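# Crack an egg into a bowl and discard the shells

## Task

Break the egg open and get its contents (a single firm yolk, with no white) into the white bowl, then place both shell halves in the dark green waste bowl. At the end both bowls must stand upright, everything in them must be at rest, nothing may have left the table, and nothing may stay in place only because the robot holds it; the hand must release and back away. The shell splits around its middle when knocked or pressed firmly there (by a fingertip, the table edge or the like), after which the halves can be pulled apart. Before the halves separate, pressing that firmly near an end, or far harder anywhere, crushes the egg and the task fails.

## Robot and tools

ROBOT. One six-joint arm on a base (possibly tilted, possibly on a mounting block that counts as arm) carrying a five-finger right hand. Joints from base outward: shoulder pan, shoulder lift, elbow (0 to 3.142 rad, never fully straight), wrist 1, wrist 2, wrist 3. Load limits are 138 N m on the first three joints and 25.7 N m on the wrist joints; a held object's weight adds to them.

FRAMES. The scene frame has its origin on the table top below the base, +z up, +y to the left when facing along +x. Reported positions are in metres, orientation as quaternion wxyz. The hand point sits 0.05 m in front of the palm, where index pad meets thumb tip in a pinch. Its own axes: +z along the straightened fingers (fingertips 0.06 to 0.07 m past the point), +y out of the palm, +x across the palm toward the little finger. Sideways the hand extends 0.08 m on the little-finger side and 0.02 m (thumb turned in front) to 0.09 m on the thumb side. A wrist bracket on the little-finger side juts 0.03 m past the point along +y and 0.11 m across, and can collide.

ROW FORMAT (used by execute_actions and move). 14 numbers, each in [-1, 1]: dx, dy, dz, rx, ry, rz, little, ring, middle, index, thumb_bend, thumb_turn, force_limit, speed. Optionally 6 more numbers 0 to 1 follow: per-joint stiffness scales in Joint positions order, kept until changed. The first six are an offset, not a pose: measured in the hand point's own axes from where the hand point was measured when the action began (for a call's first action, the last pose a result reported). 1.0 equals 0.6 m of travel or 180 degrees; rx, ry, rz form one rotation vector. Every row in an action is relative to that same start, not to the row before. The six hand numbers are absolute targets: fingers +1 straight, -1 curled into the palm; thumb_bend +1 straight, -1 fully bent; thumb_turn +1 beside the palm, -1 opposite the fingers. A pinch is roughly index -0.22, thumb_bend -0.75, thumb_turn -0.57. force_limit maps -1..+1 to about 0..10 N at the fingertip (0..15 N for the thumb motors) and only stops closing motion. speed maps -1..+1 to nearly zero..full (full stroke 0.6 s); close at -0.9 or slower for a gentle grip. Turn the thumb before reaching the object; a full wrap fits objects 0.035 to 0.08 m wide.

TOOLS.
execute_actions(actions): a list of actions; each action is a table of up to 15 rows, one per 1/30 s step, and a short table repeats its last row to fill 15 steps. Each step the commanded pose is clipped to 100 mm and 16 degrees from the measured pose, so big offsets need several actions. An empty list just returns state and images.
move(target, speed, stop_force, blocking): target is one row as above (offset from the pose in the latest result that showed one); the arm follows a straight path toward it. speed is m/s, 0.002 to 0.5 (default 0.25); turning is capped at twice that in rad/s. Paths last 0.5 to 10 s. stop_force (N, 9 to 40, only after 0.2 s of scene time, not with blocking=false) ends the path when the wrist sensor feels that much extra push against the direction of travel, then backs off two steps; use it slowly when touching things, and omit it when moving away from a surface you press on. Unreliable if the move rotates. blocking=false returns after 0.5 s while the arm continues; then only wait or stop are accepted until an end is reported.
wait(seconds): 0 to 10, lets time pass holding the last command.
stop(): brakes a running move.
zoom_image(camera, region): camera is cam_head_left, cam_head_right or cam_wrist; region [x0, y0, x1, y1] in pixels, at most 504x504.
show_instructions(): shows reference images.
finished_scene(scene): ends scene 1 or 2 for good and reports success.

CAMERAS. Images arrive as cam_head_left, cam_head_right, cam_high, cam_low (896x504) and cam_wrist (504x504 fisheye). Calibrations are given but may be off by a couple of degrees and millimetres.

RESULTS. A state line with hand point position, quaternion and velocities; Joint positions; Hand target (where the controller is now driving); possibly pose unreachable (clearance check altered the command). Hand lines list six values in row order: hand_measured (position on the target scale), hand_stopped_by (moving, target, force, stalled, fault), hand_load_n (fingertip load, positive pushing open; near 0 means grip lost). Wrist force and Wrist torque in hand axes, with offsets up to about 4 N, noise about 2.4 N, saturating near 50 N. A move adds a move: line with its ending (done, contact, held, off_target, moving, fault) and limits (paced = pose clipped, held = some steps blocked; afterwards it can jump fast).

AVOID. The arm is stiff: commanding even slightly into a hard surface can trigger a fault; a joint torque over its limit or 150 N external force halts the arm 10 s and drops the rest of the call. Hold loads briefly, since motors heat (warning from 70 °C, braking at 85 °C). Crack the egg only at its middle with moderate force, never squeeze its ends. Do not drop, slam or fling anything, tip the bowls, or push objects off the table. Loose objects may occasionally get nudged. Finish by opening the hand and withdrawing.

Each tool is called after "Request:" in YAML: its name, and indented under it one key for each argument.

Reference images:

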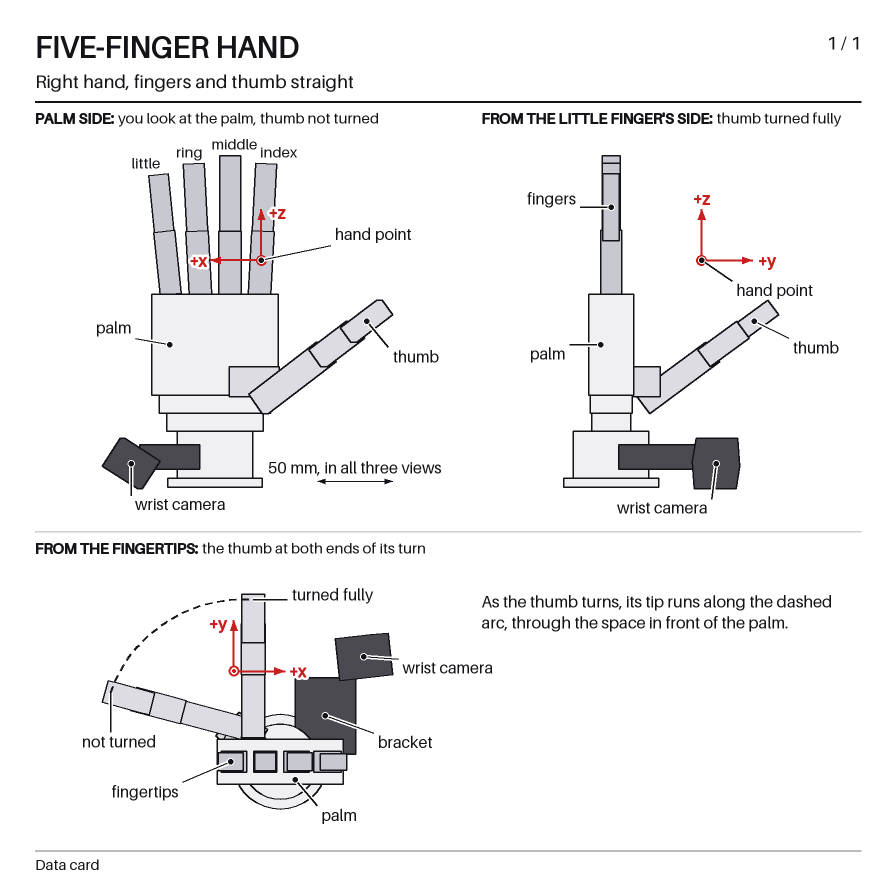

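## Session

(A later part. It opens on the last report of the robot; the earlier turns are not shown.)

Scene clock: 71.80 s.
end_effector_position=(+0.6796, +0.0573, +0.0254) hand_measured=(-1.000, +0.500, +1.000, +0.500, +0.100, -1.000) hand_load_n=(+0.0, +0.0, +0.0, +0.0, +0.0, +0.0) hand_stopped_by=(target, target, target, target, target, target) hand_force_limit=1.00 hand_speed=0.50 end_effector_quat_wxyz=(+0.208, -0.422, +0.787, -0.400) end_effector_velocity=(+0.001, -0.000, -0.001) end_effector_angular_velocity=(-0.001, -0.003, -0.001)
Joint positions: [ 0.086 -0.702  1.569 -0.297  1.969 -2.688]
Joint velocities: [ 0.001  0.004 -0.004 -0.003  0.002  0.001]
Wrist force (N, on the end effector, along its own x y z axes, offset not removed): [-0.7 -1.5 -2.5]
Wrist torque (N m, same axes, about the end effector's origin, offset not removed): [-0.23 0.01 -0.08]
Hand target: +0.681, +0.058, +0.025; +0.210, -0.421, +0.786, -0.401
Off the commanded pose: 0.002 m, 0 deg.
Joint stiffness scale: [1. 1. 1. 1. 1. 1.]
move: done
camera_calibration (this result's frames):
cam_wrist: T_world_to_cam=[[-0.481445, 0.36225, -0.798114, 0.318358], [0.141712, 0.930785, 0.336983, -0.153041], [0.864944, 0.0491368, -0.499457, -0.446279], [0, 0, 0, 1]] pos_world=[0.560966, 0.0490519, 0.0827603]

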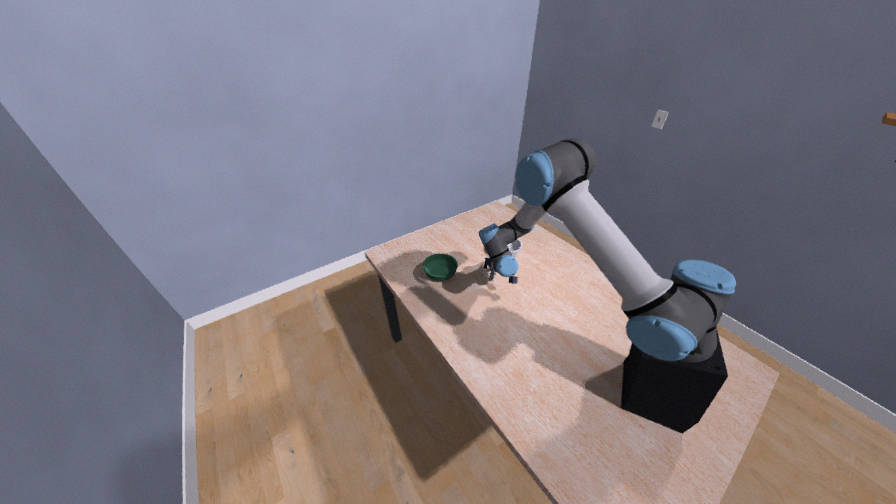

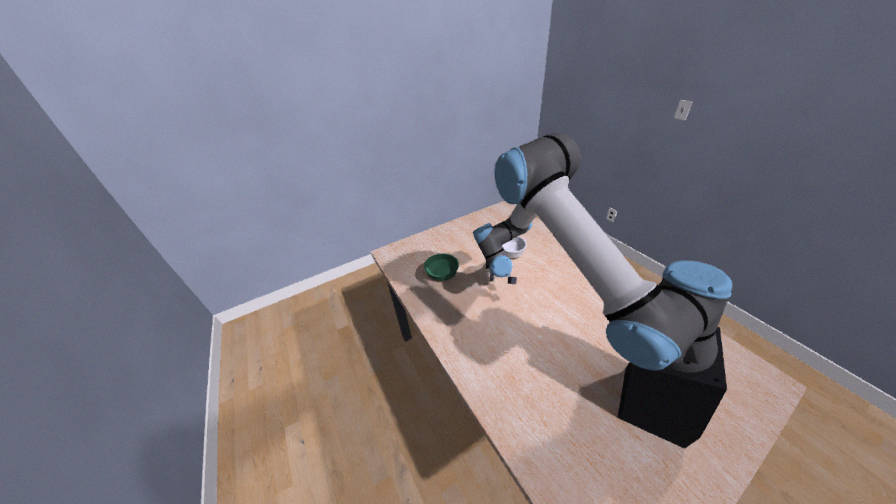

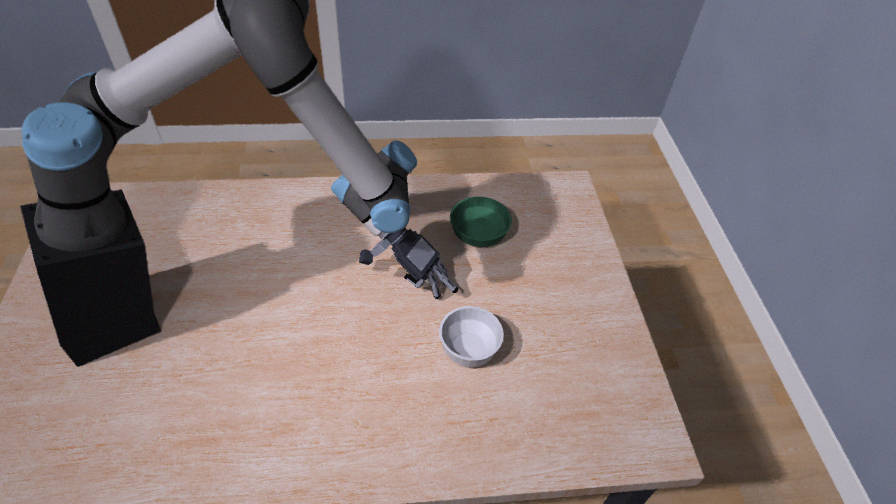

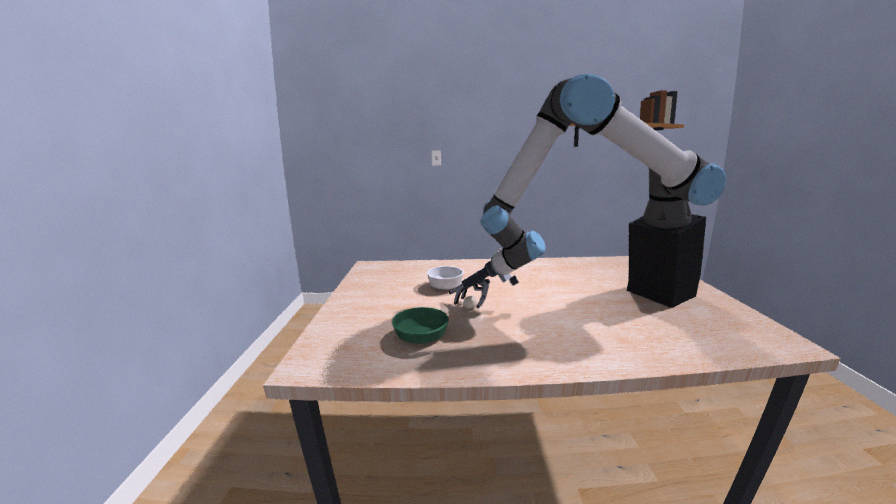

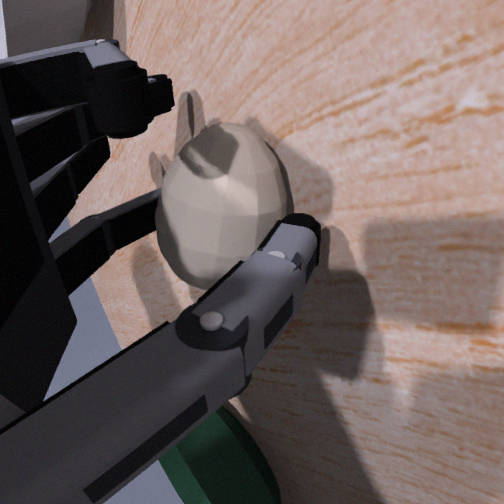

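Request:
move:
  target: [0,0,0,0,0,0,-1,-0.2,1,-0.1,-0.2,-1,-0.4,-0.7]

Request:
zoom_image:
  camera: "cam_low"
  region: [430,260,510,325]

Scene clock: 73.13 s.
end_effector_position=(+0.6799, +0.0572, +0.0254) hand_measured=(-1.000, +0.020, +1.000, +0.186, -0.132, -1.000) hand_load_n=(+0.0, +5.0, +0.0, +3.0, +7.5, +3.0) hand_stopped_by=(target, force, target, force, force, target) hand_force_limit=-0.40 hand_speed=-0.70 end_effector_quat_wxyz=(+0.209, -0.421, +0.787, -0.400) end_effector_velocity=(-0.000, -0.000, +0.000) end_effector_angular_velocity=(+0.001, -0.001, -0.001)
Joint positions: [ 0.086 -0.702  1.568 -0.297  1.969 -2.688]
Joint velocities: [-0.    -0.     0.001 -0.    -0.     0.002]
Wrist force (N, on the end effector, along its own x y z axes, offset not removed): [0.1 1.1 -1.2]
Wrist torque (N m, same axes, about the end effector's origin, offset not removed): [0.27 -0.12 0.14]
Hand target: +0.680, +0.057, +0.025; +0.208, -0.422, +0.787, -0.400
Off the commanded pose: 0.000 m, 0 deg.
Joint stiffness scale: [1. 1. 1. 1. 1. 1.]
move: done
camera_calibration (this result's frames):
cam_wrist: T_world_to_cam=[[-0.481048, 0.362252, -0.798352, 0.318214], [0.141596, 0.930787, 0.337025, -0.152999], [0.865184, 0.0490816, -0.499047, -0.446649], [0, 0, 0, 1]] pos_world=[0.561174, 0.0490583, 0.0827132]

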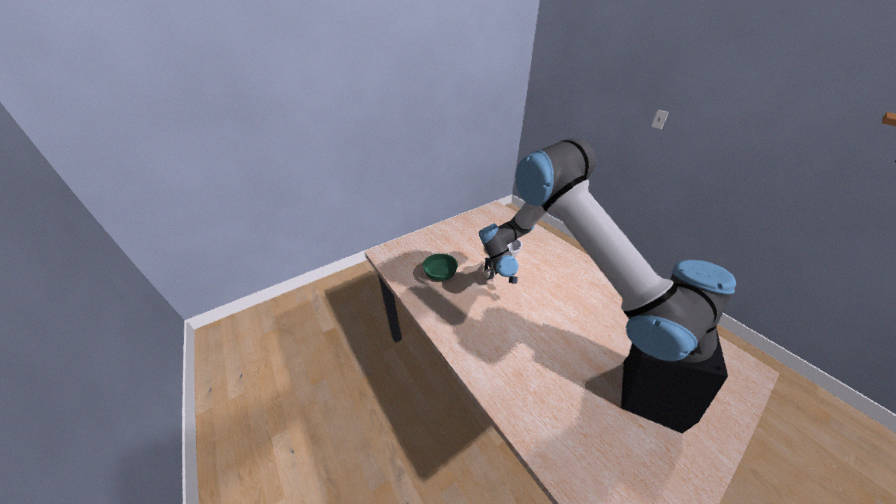

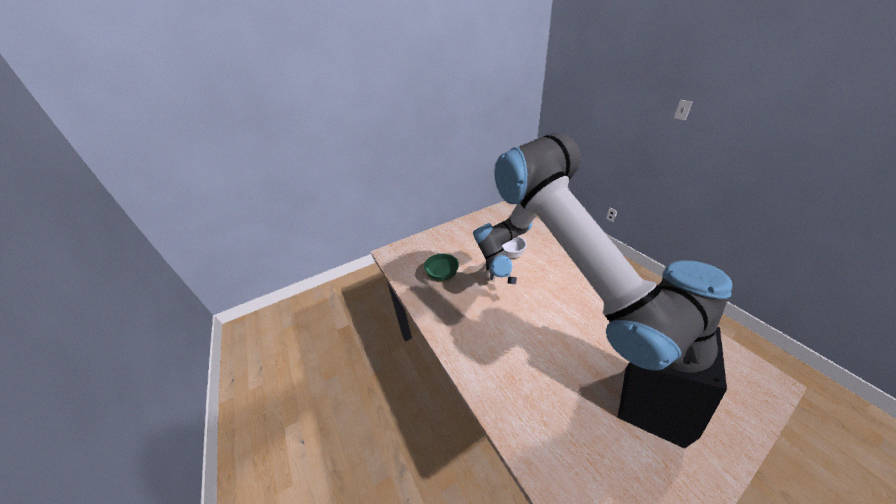

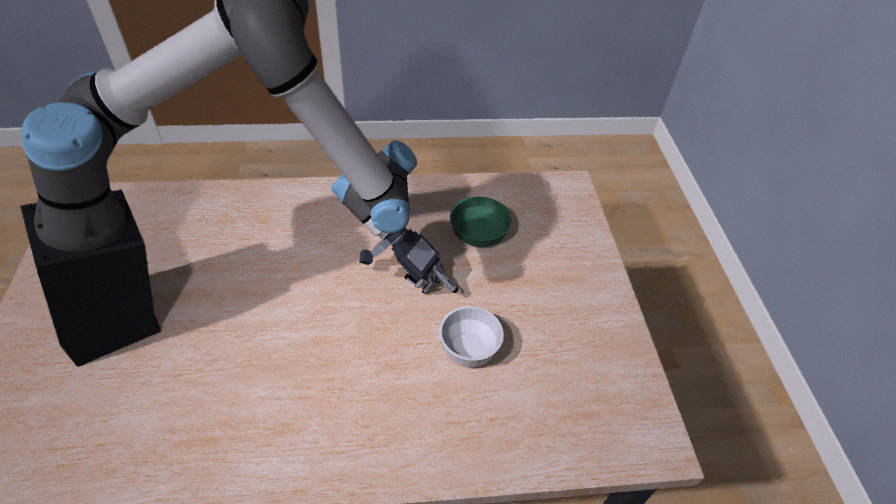

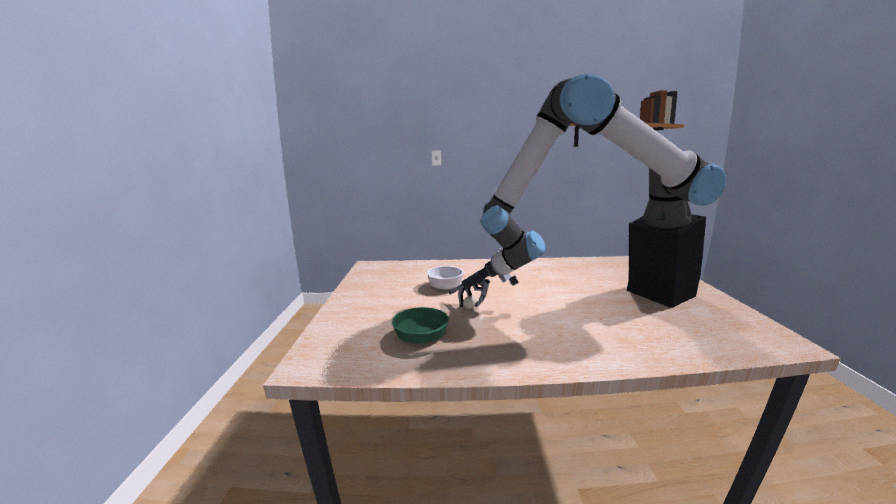

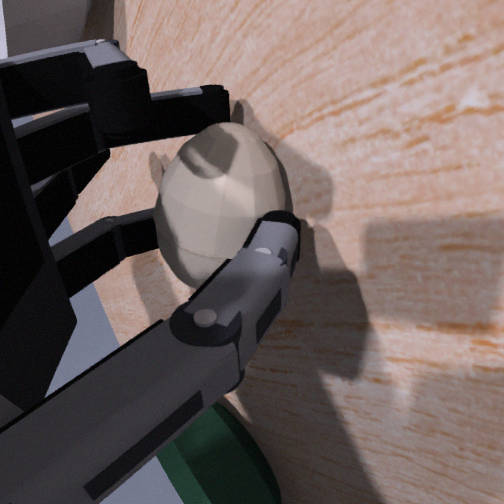

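Region (430, 260, 510, 325) of cam_low's 896x504 image, scaled by 6.300, with more detail than that image has; it fills the top 410 rows of this view, and the rest is white.

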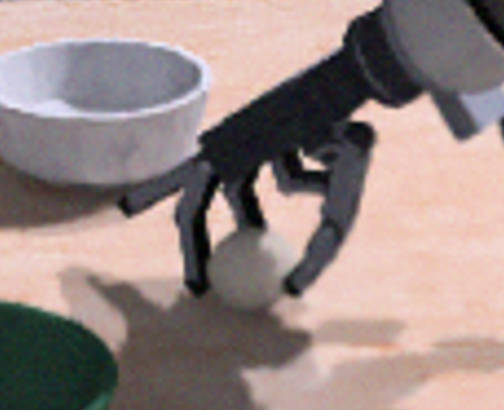

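Request:
move:
  target: [0,0,0,0,0,0,-1,-0.15,1,0.05,-0.2,-1,1,-0.9]

Scene clock: 74.27 s.
end_effector_position=(+0.6799, +0.0572, +0.0254) hand_measured=(-1.000, -0.010, +1.000, +0.050, -0.130, -1.000) hand_load_n=(+0.0, +10.5, +0.0, +0.0, +9.5, +8.0) hand_stopped_by=(target, force, target, target, force, target) hand_force_limit=1.00 hand_speed=-0.90 end_effector_quat_wxyz=(+0.209, -0.421, +0.787, -0.400) end_effector_velocity=(-0.001, +0.000, -0.000) end_effector_angular_velocity=(-0.000, +0.002, +0.001)
Joint positions: [ 0.086 -0.702  1.568 -0.297  1.969 -2.688]
Joint velocities: [-0.     0.     0.001 -0.    -0.001 -0.001]
Wrist force (N, on the end effector, along its own x y z axes, offset not removed): [-0.3 1.1 1.5]
Wrist torque (N m, same axes, about the end effector's origin, offset not removed): [-0.06 -0.12 0.01]
Hand target: +0.680, +0.057, +0.025; +0.209, -0.421, +0.787, -0.400
Off the commanded pose: 0.000 m, 0 deg.
Joint stiffness scale: [1. 1. 1. 1. 1. 1.]
move: done
camera_calibration (this result's frames):
cam_wrist: T_world_to_cam=[[-0.481048, 0.362252, -0.798352, 0.318214], [0.141596, 0.930787, 0.337025, -0.152999], [0.865184, 0.0490819, -0.499046, -0.446649], [0, 0, 0, 1]] pos_world=[0.561174, 0.0490585, 0.0827132]

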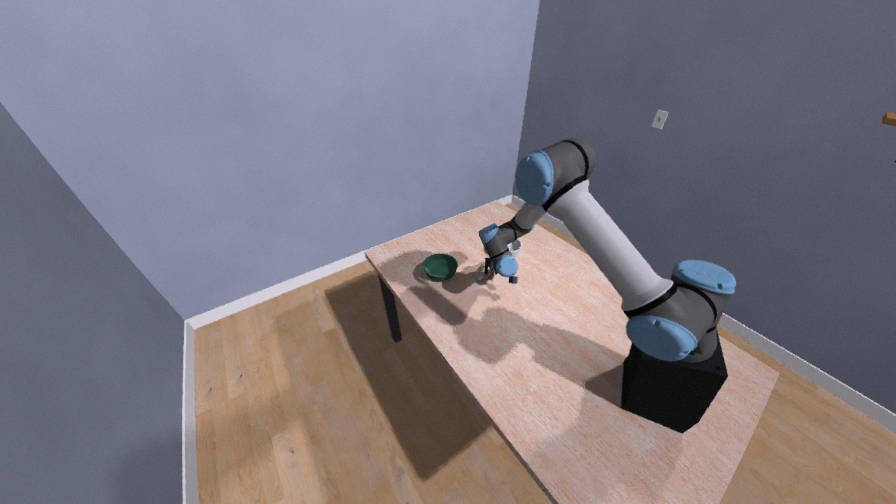

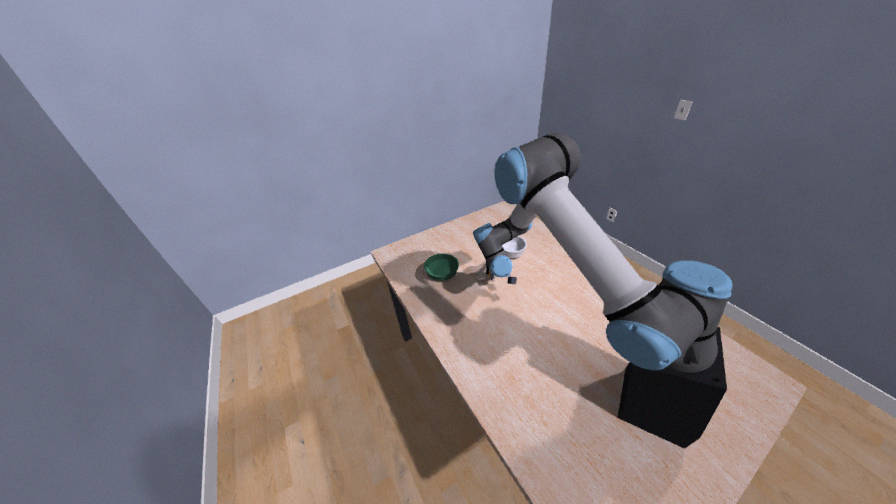

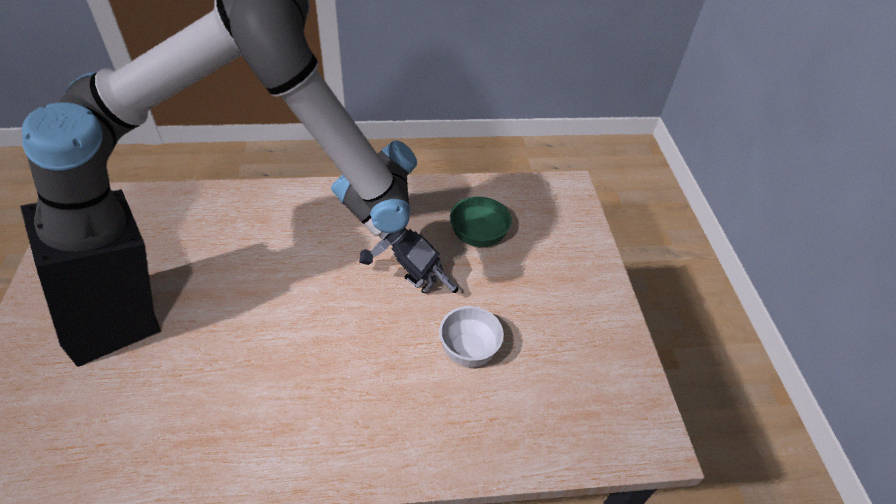

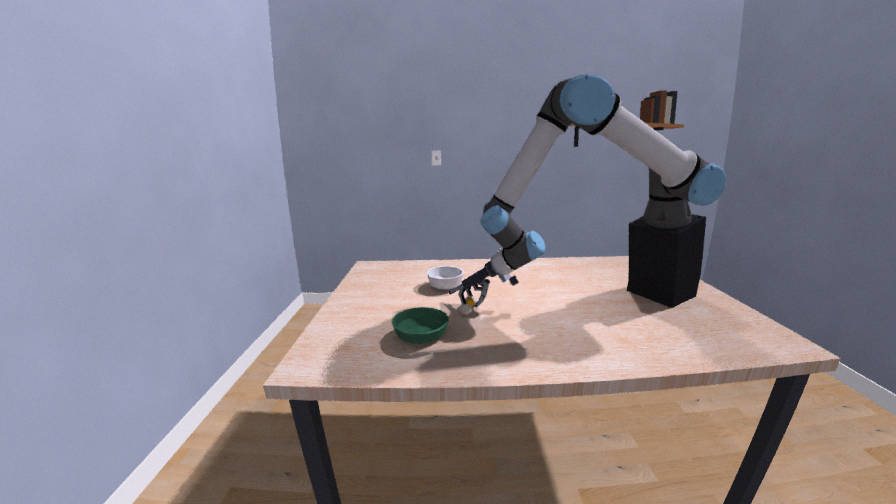

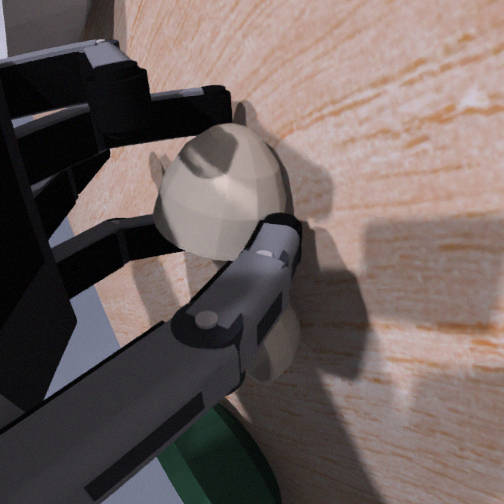

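Separated. Look.

Request:
zoom_image:
  camera: "cam_low"
  region: [430,265,510,330]

Request:
zoom_image:
  camera: "cam_head_left"
  region: [450,240,520,295]

Region (430, 265, 510, 330) of cam_low's 896x504 image, scaled by 6.300, with more detail than that image has; it fills the top 410 rows of this view, and the rest is white.

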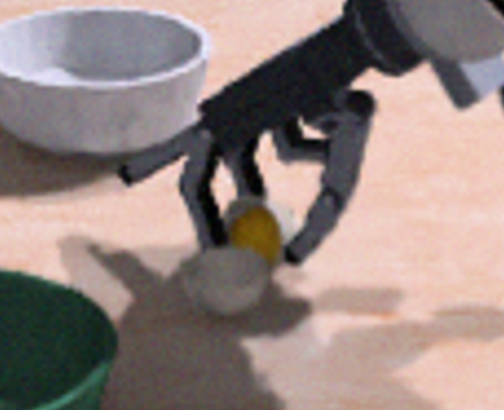

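Region (450, 240, 520, 295) of cam_head_left's 896x504 image, scaled by 7.200, with more detail than that image has; it fills the top 396 rows of this view, and the rest is white.

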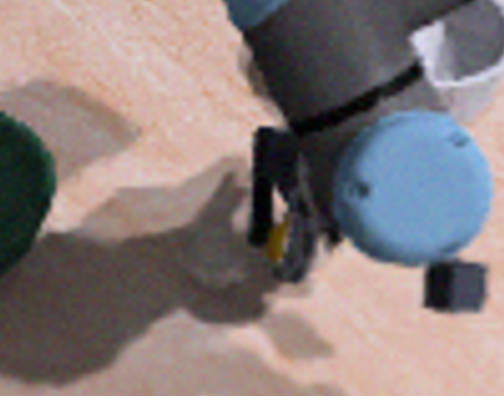

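Request:
move:
  target: [0,0,0,0,0,0,-1,-0.15,1,-0.15,-0.2,-1,-0.6,-0.85]

Request:
zoom_image:
  camera: "cam_low"
  region: [430,265,510,330]

Scene clock: 75.50 s.
end_effector_position=(+0.6799, +0.0572, +0.0254) hand_measured=(-1.000, -0.010, +1.000, -0.124, -0.130, -1.000) hand_load_n=(+0.0, +10.5, +0.0, +2.0, +11.0, +6.5) hand_stopped_by=(target, force, target, force, force, target) hand_force_limit=-0.60 hand_speed=-0.85 end_effector_quat_wxyz=(+0.209, -0.421, +0.787, -0.400) end_effector_velocity=(-0.001, +0.000, -0.001) end_effector_angular_velocity=(-0.000, +0.002, +0.001)
Joint positions: [ 0.086 -0.702  1.568 -0.297  1.969 -2.688]
Joint velocities: [-0.     0.001  0.001 -0.    -0.001 -0.002]
Wrist force (N, on the end effector, along its own x y z axes, offset not removed): [0.7 0.3 0.4]
Wrist torque (N m, same axes, about the end effector's origin, offset not removed): [-0.11 -0.27 0.09]
Hand target: +0.680, +0.057, +0.025; +0.209, -0.421, +0.787, -0.400
Off the commanded pose: 0.000 m, 0 deg.
Joint stiffness scale: [1. 1. 1. 1. 1. 1.]
move: done
camera_calibration (this result's frames):
cam_wrist: T_world_to_cam=[[-0.481048, 0.362252, -0.798352, 0.318214], [0.141596, 0.930787, 0.337025, -0.152999], [0.865184, 0.0490815, -0.499047, -0.446649], [0, 0, 0, 1]] pos_world=[0.561174, 0.0490583, 0.0827132]

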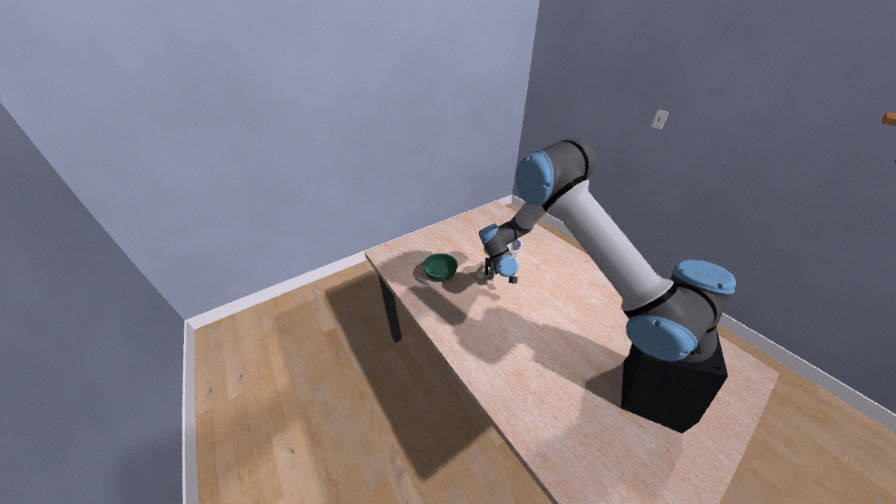

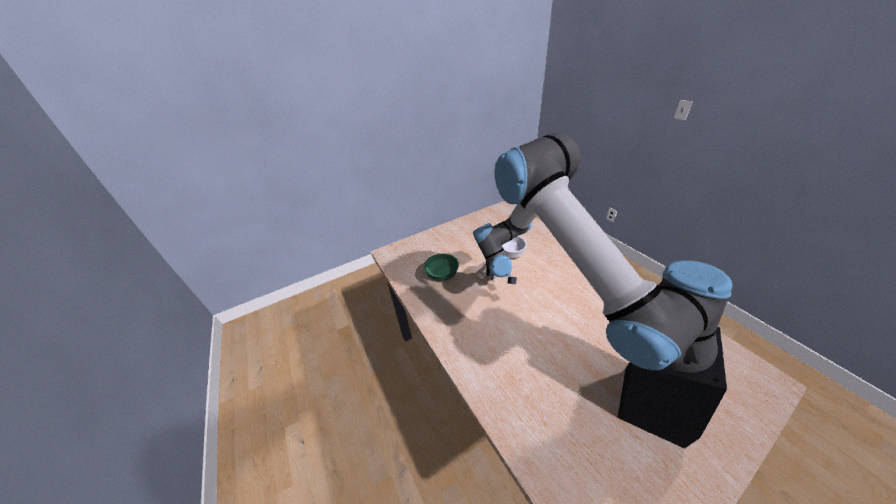

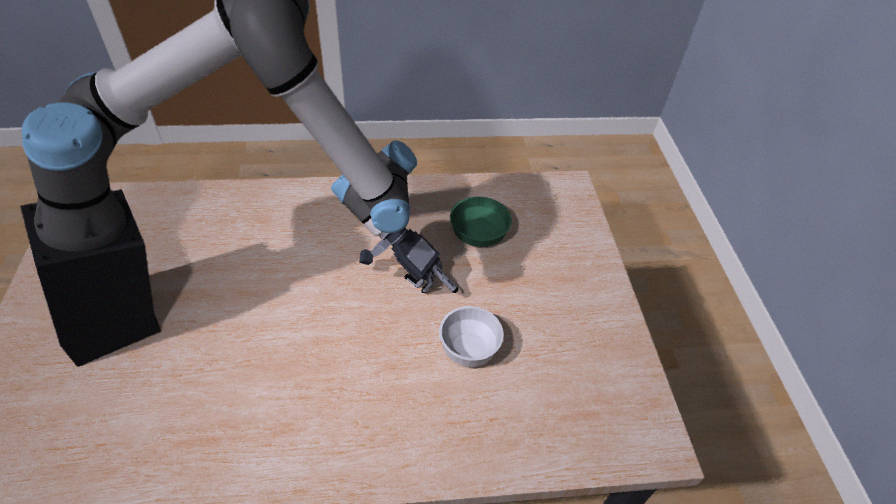

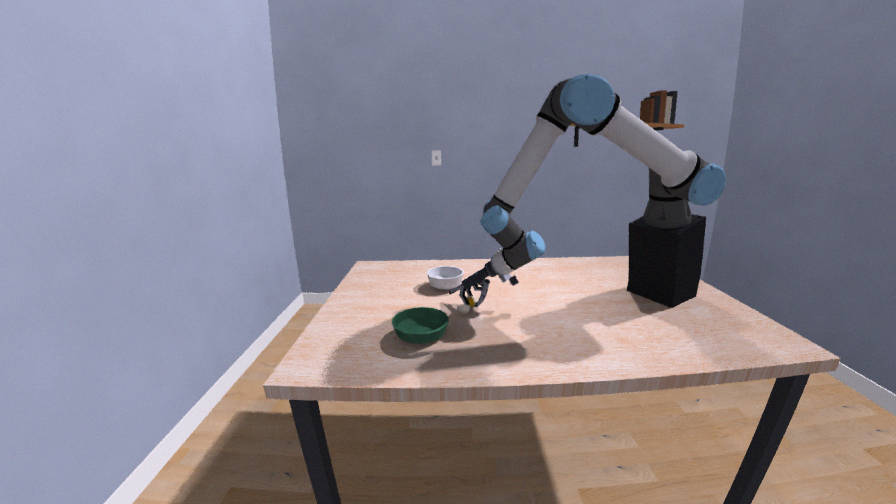

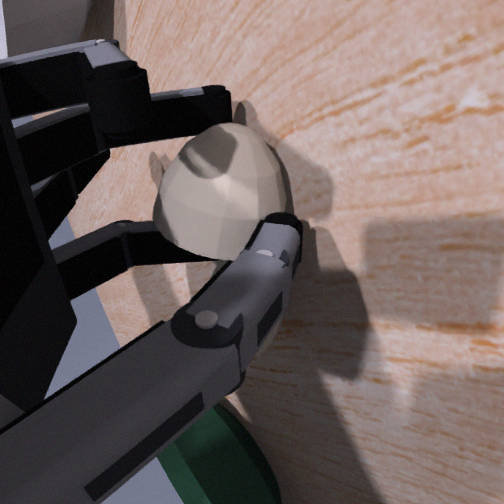

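Region (430, 265, 510, 330) of cam_low's 896x504 image, scaled by 6.300, with more detail than that image has; it fills the top 410 rows of this view, and the rest is white.

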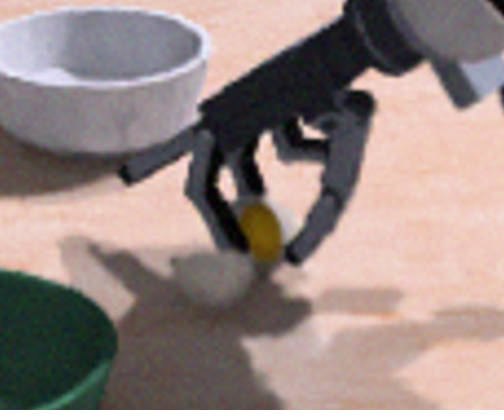

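Request:
move:
  target: [0,-0.105,-0.082,0,0,0,-1,-0.15,1,-0.15,-0.2,-1,-0.6,-0.85]
  speed: 0.07

Request:
zoom_image:
  camera: "cam_low"
  region: [420,240,520,325]

Scene clock: 77.27 s.
end_effector_position=(+0.6799, +0.0603, +0.1048) hand_measured=(-1.000, -0.010, +1.000, -0.124, -0.130, -1.000) hand_load_n=(+0.0, +10.5, +0.0, +2.0, +11.0, +6.5) hand_stopped_by=(target, force, target, force, force, target) hand_force_limit=-0.60 hand_speed=-0.85 end_effector_quat_wxyz=(+0.210, -0.421, +0.786, -0.401) end_effector_velocity=(-0.004, -0.001, +0.000) end_effector_angular_velocity=(-0.001, +0.010, -0.002)
Joint positions: [ 0.076 -0.863  1.621 -0.194  1.96  -2.695]
Joint velocities: [-0.001 -0.004  0.004  0.009  0.001 -0.001]
Wrist force (N, on the end effector, along its own x y z axes, offset not removed): [0.5 -3.4 -1.1]
Wrist torque (N m, same axes, about the end effector's origin, offset not removed): [-0.51 -0.12 -0.08]
Hand target: +0.678, +0.059, +0.105; +0.209, -0.421, +0.787, -0.400
Off the commanded pose: 0.002 m, 0 deg.
Joint stiffness scale: [1. 1. 1. 1. 1. 1.]
move: done
camera_calibration (this result's frames):
cam_wrist: T_world_to_cam=[[-0.479457, 0.361684, -0.799566, 0.379556], [0.139708, 0.930957, 0.337344, -0.181343], [0.866373, 0.0500364, -0.496884, -0.408286], [0, 0, 0, 1]] pos_world=[0.561044, 0.0519721, 0.161784]

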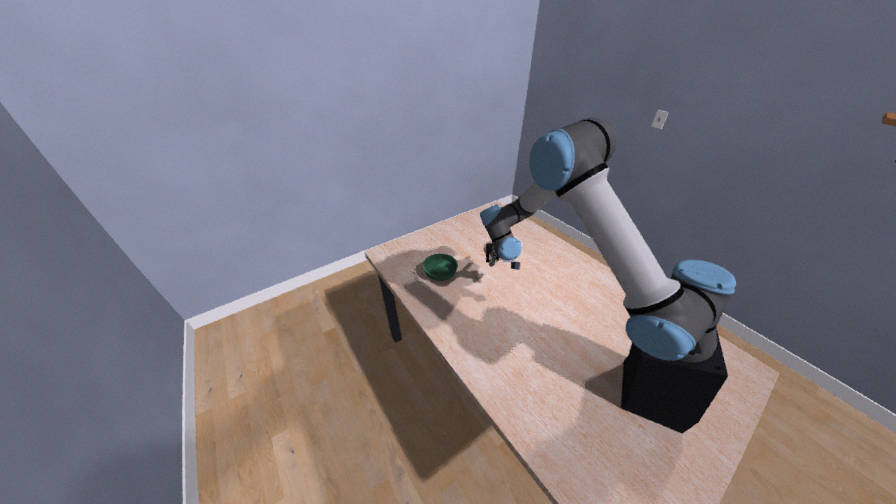

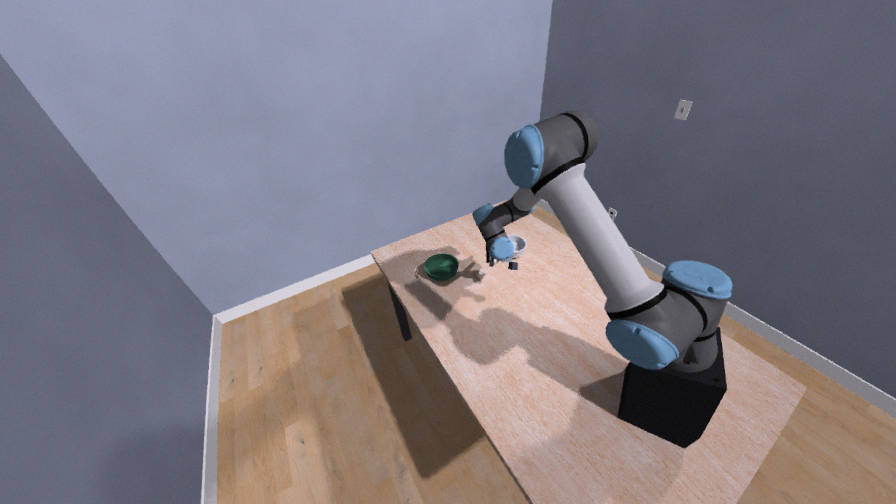

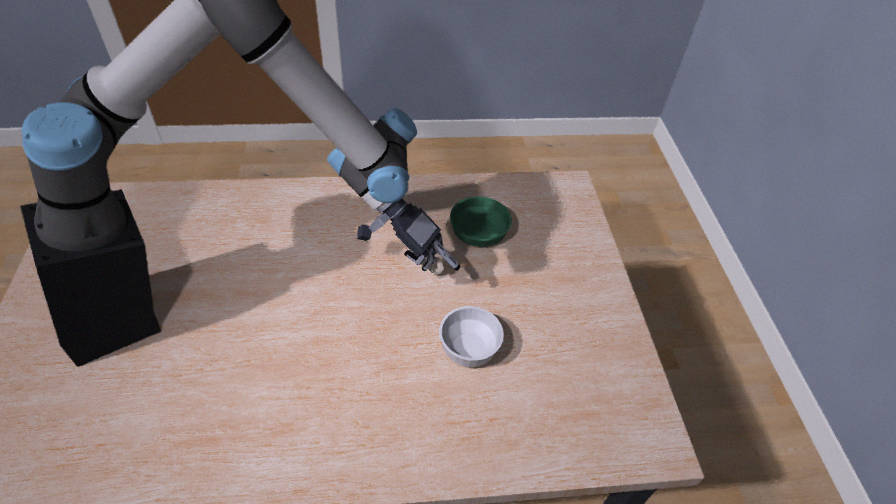

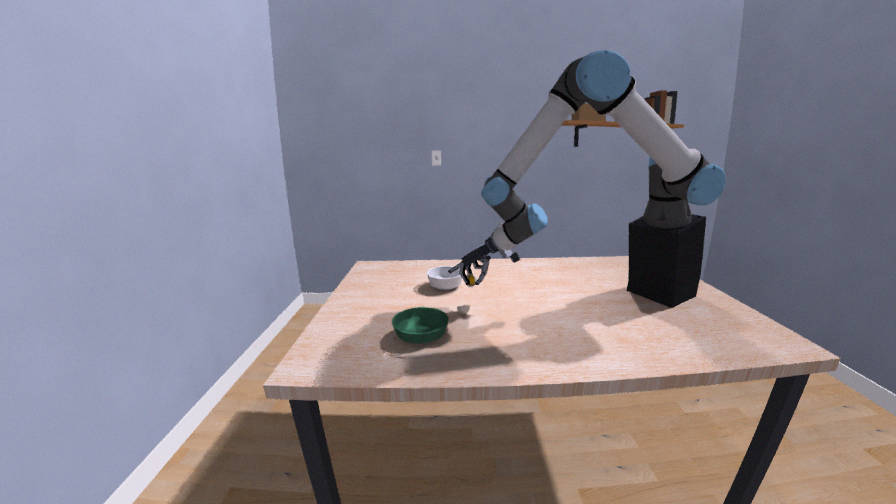

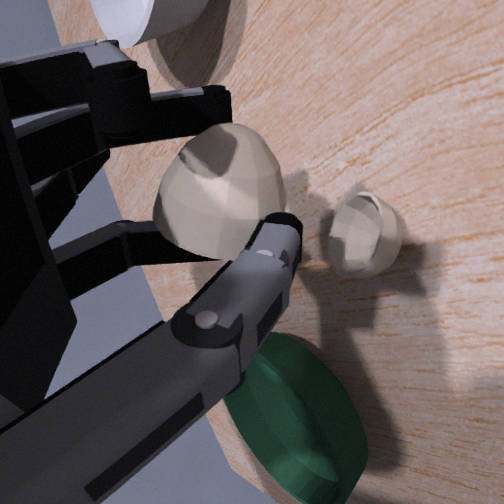

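Region (420, 240, 520, 325) of cam_low's 896x504 image, scaled by 5.040, with more detail than that image has; it fills the top 428 rows of this view, and the rest is white.

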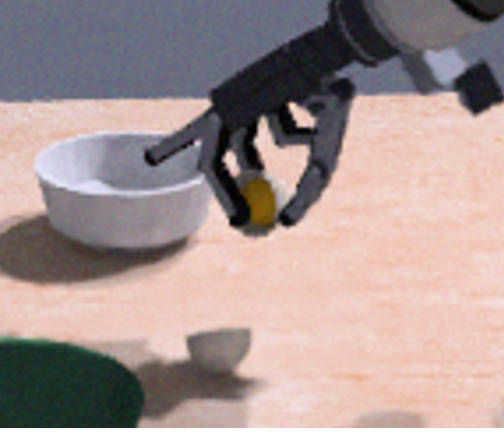

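Request:
move:
  target: [0.244,-0.183,0.235,0,0,0,-1,-0.15,1,-0.15,-0.2,-1,-0.6,-0.85]
  speed: 0.15

Scene clock: 79.57 s.
end_effector_position=(+0.7460, -0.1587, +0.1111) hand_measured=(-1.000, -0.010, +1.000, -0.124, -0.130, -1.000) hand_load_n=(+0.0, +10.5, +0.0, +2.0, +11.0, +6.5) hand_stopped_by=(target, force, target, force, force, target) hand_force_limit=-0.60 hand_speed=-0.85 end_effector_quat_wxyz=(+0.210, -0.421, +0.786, -0.401) end_effector_velocity=(+0.004, -0.000, +0.001) end_effector_angular_velocity=(+0.003, +0.002, +0.010)
Joint positions: [-0.298 -0.758  1.416 -0.139  1.638 -2.892]
Joint velocities: [-0.001  0.006 -0.017  0.013 -0.011 -0.006]
Wrist force (N, on the end effector, along its own x y z axes, offset not removed): [1.7 -2.7 -1.4]
Wrist torque (N m, same axes, about the end effector's origin, offset not removed): [-0.43 -0.34 0.02]
Hand target: +0.747, -0.161, +0.111; +0.210, -0.421, +0.786, -0.401
Off the commanded pose: 0.002 m, 0 deg.
Joint stiffness scale: [1. 1. 1. 1. 1. 1.]
move: done
camera_calibration (this result's frames):
cam_wrist: T_world_to_cam=[[-0.47956, 0.361618, -0.799534, 0.495509], [0.139848, 0.930991, 0.337193, 0.0110575], [0.866293, 0.0498908, -0.497038, -0.451399], [0, 0, 0, 1]] pos_world=[0.627124, -0.166959, 0.168086]

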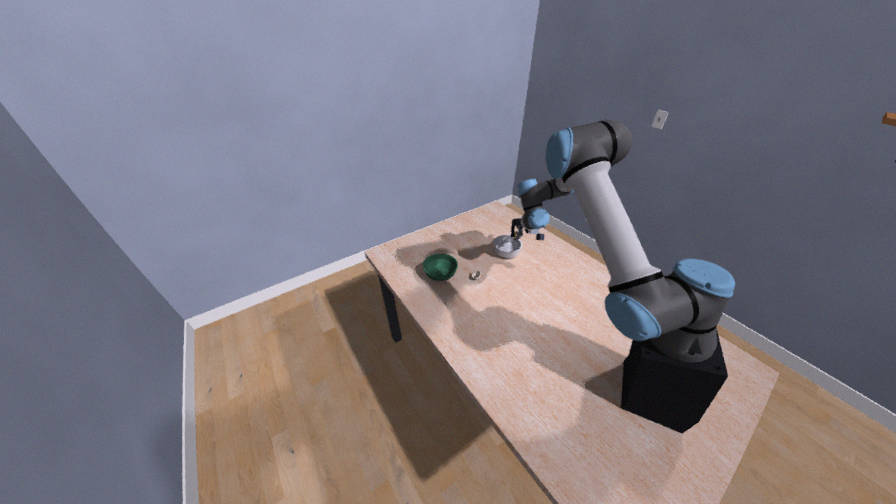

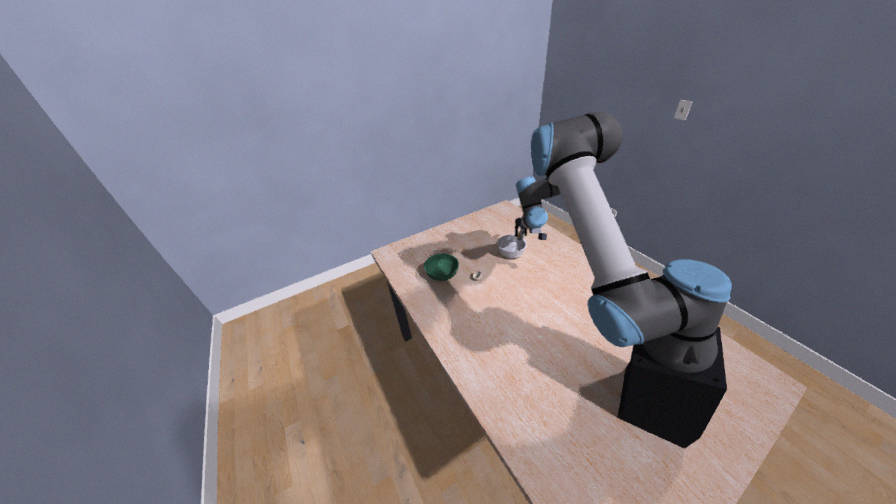

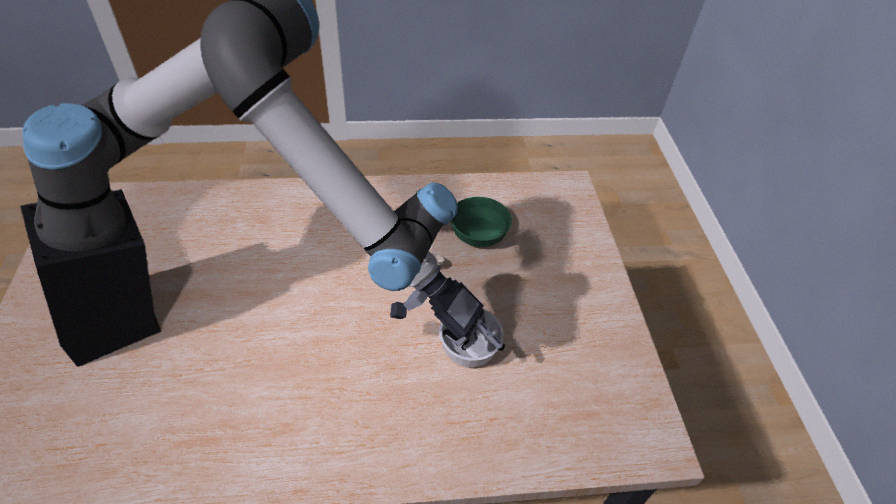

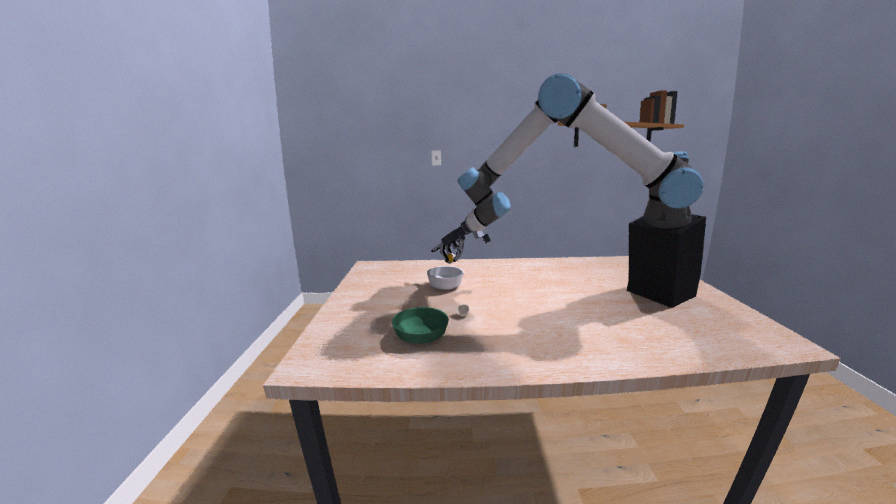

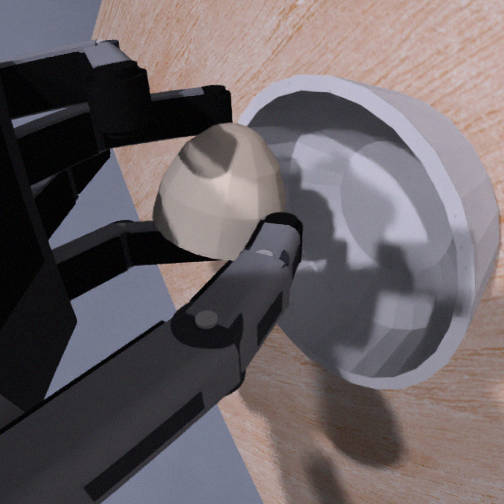

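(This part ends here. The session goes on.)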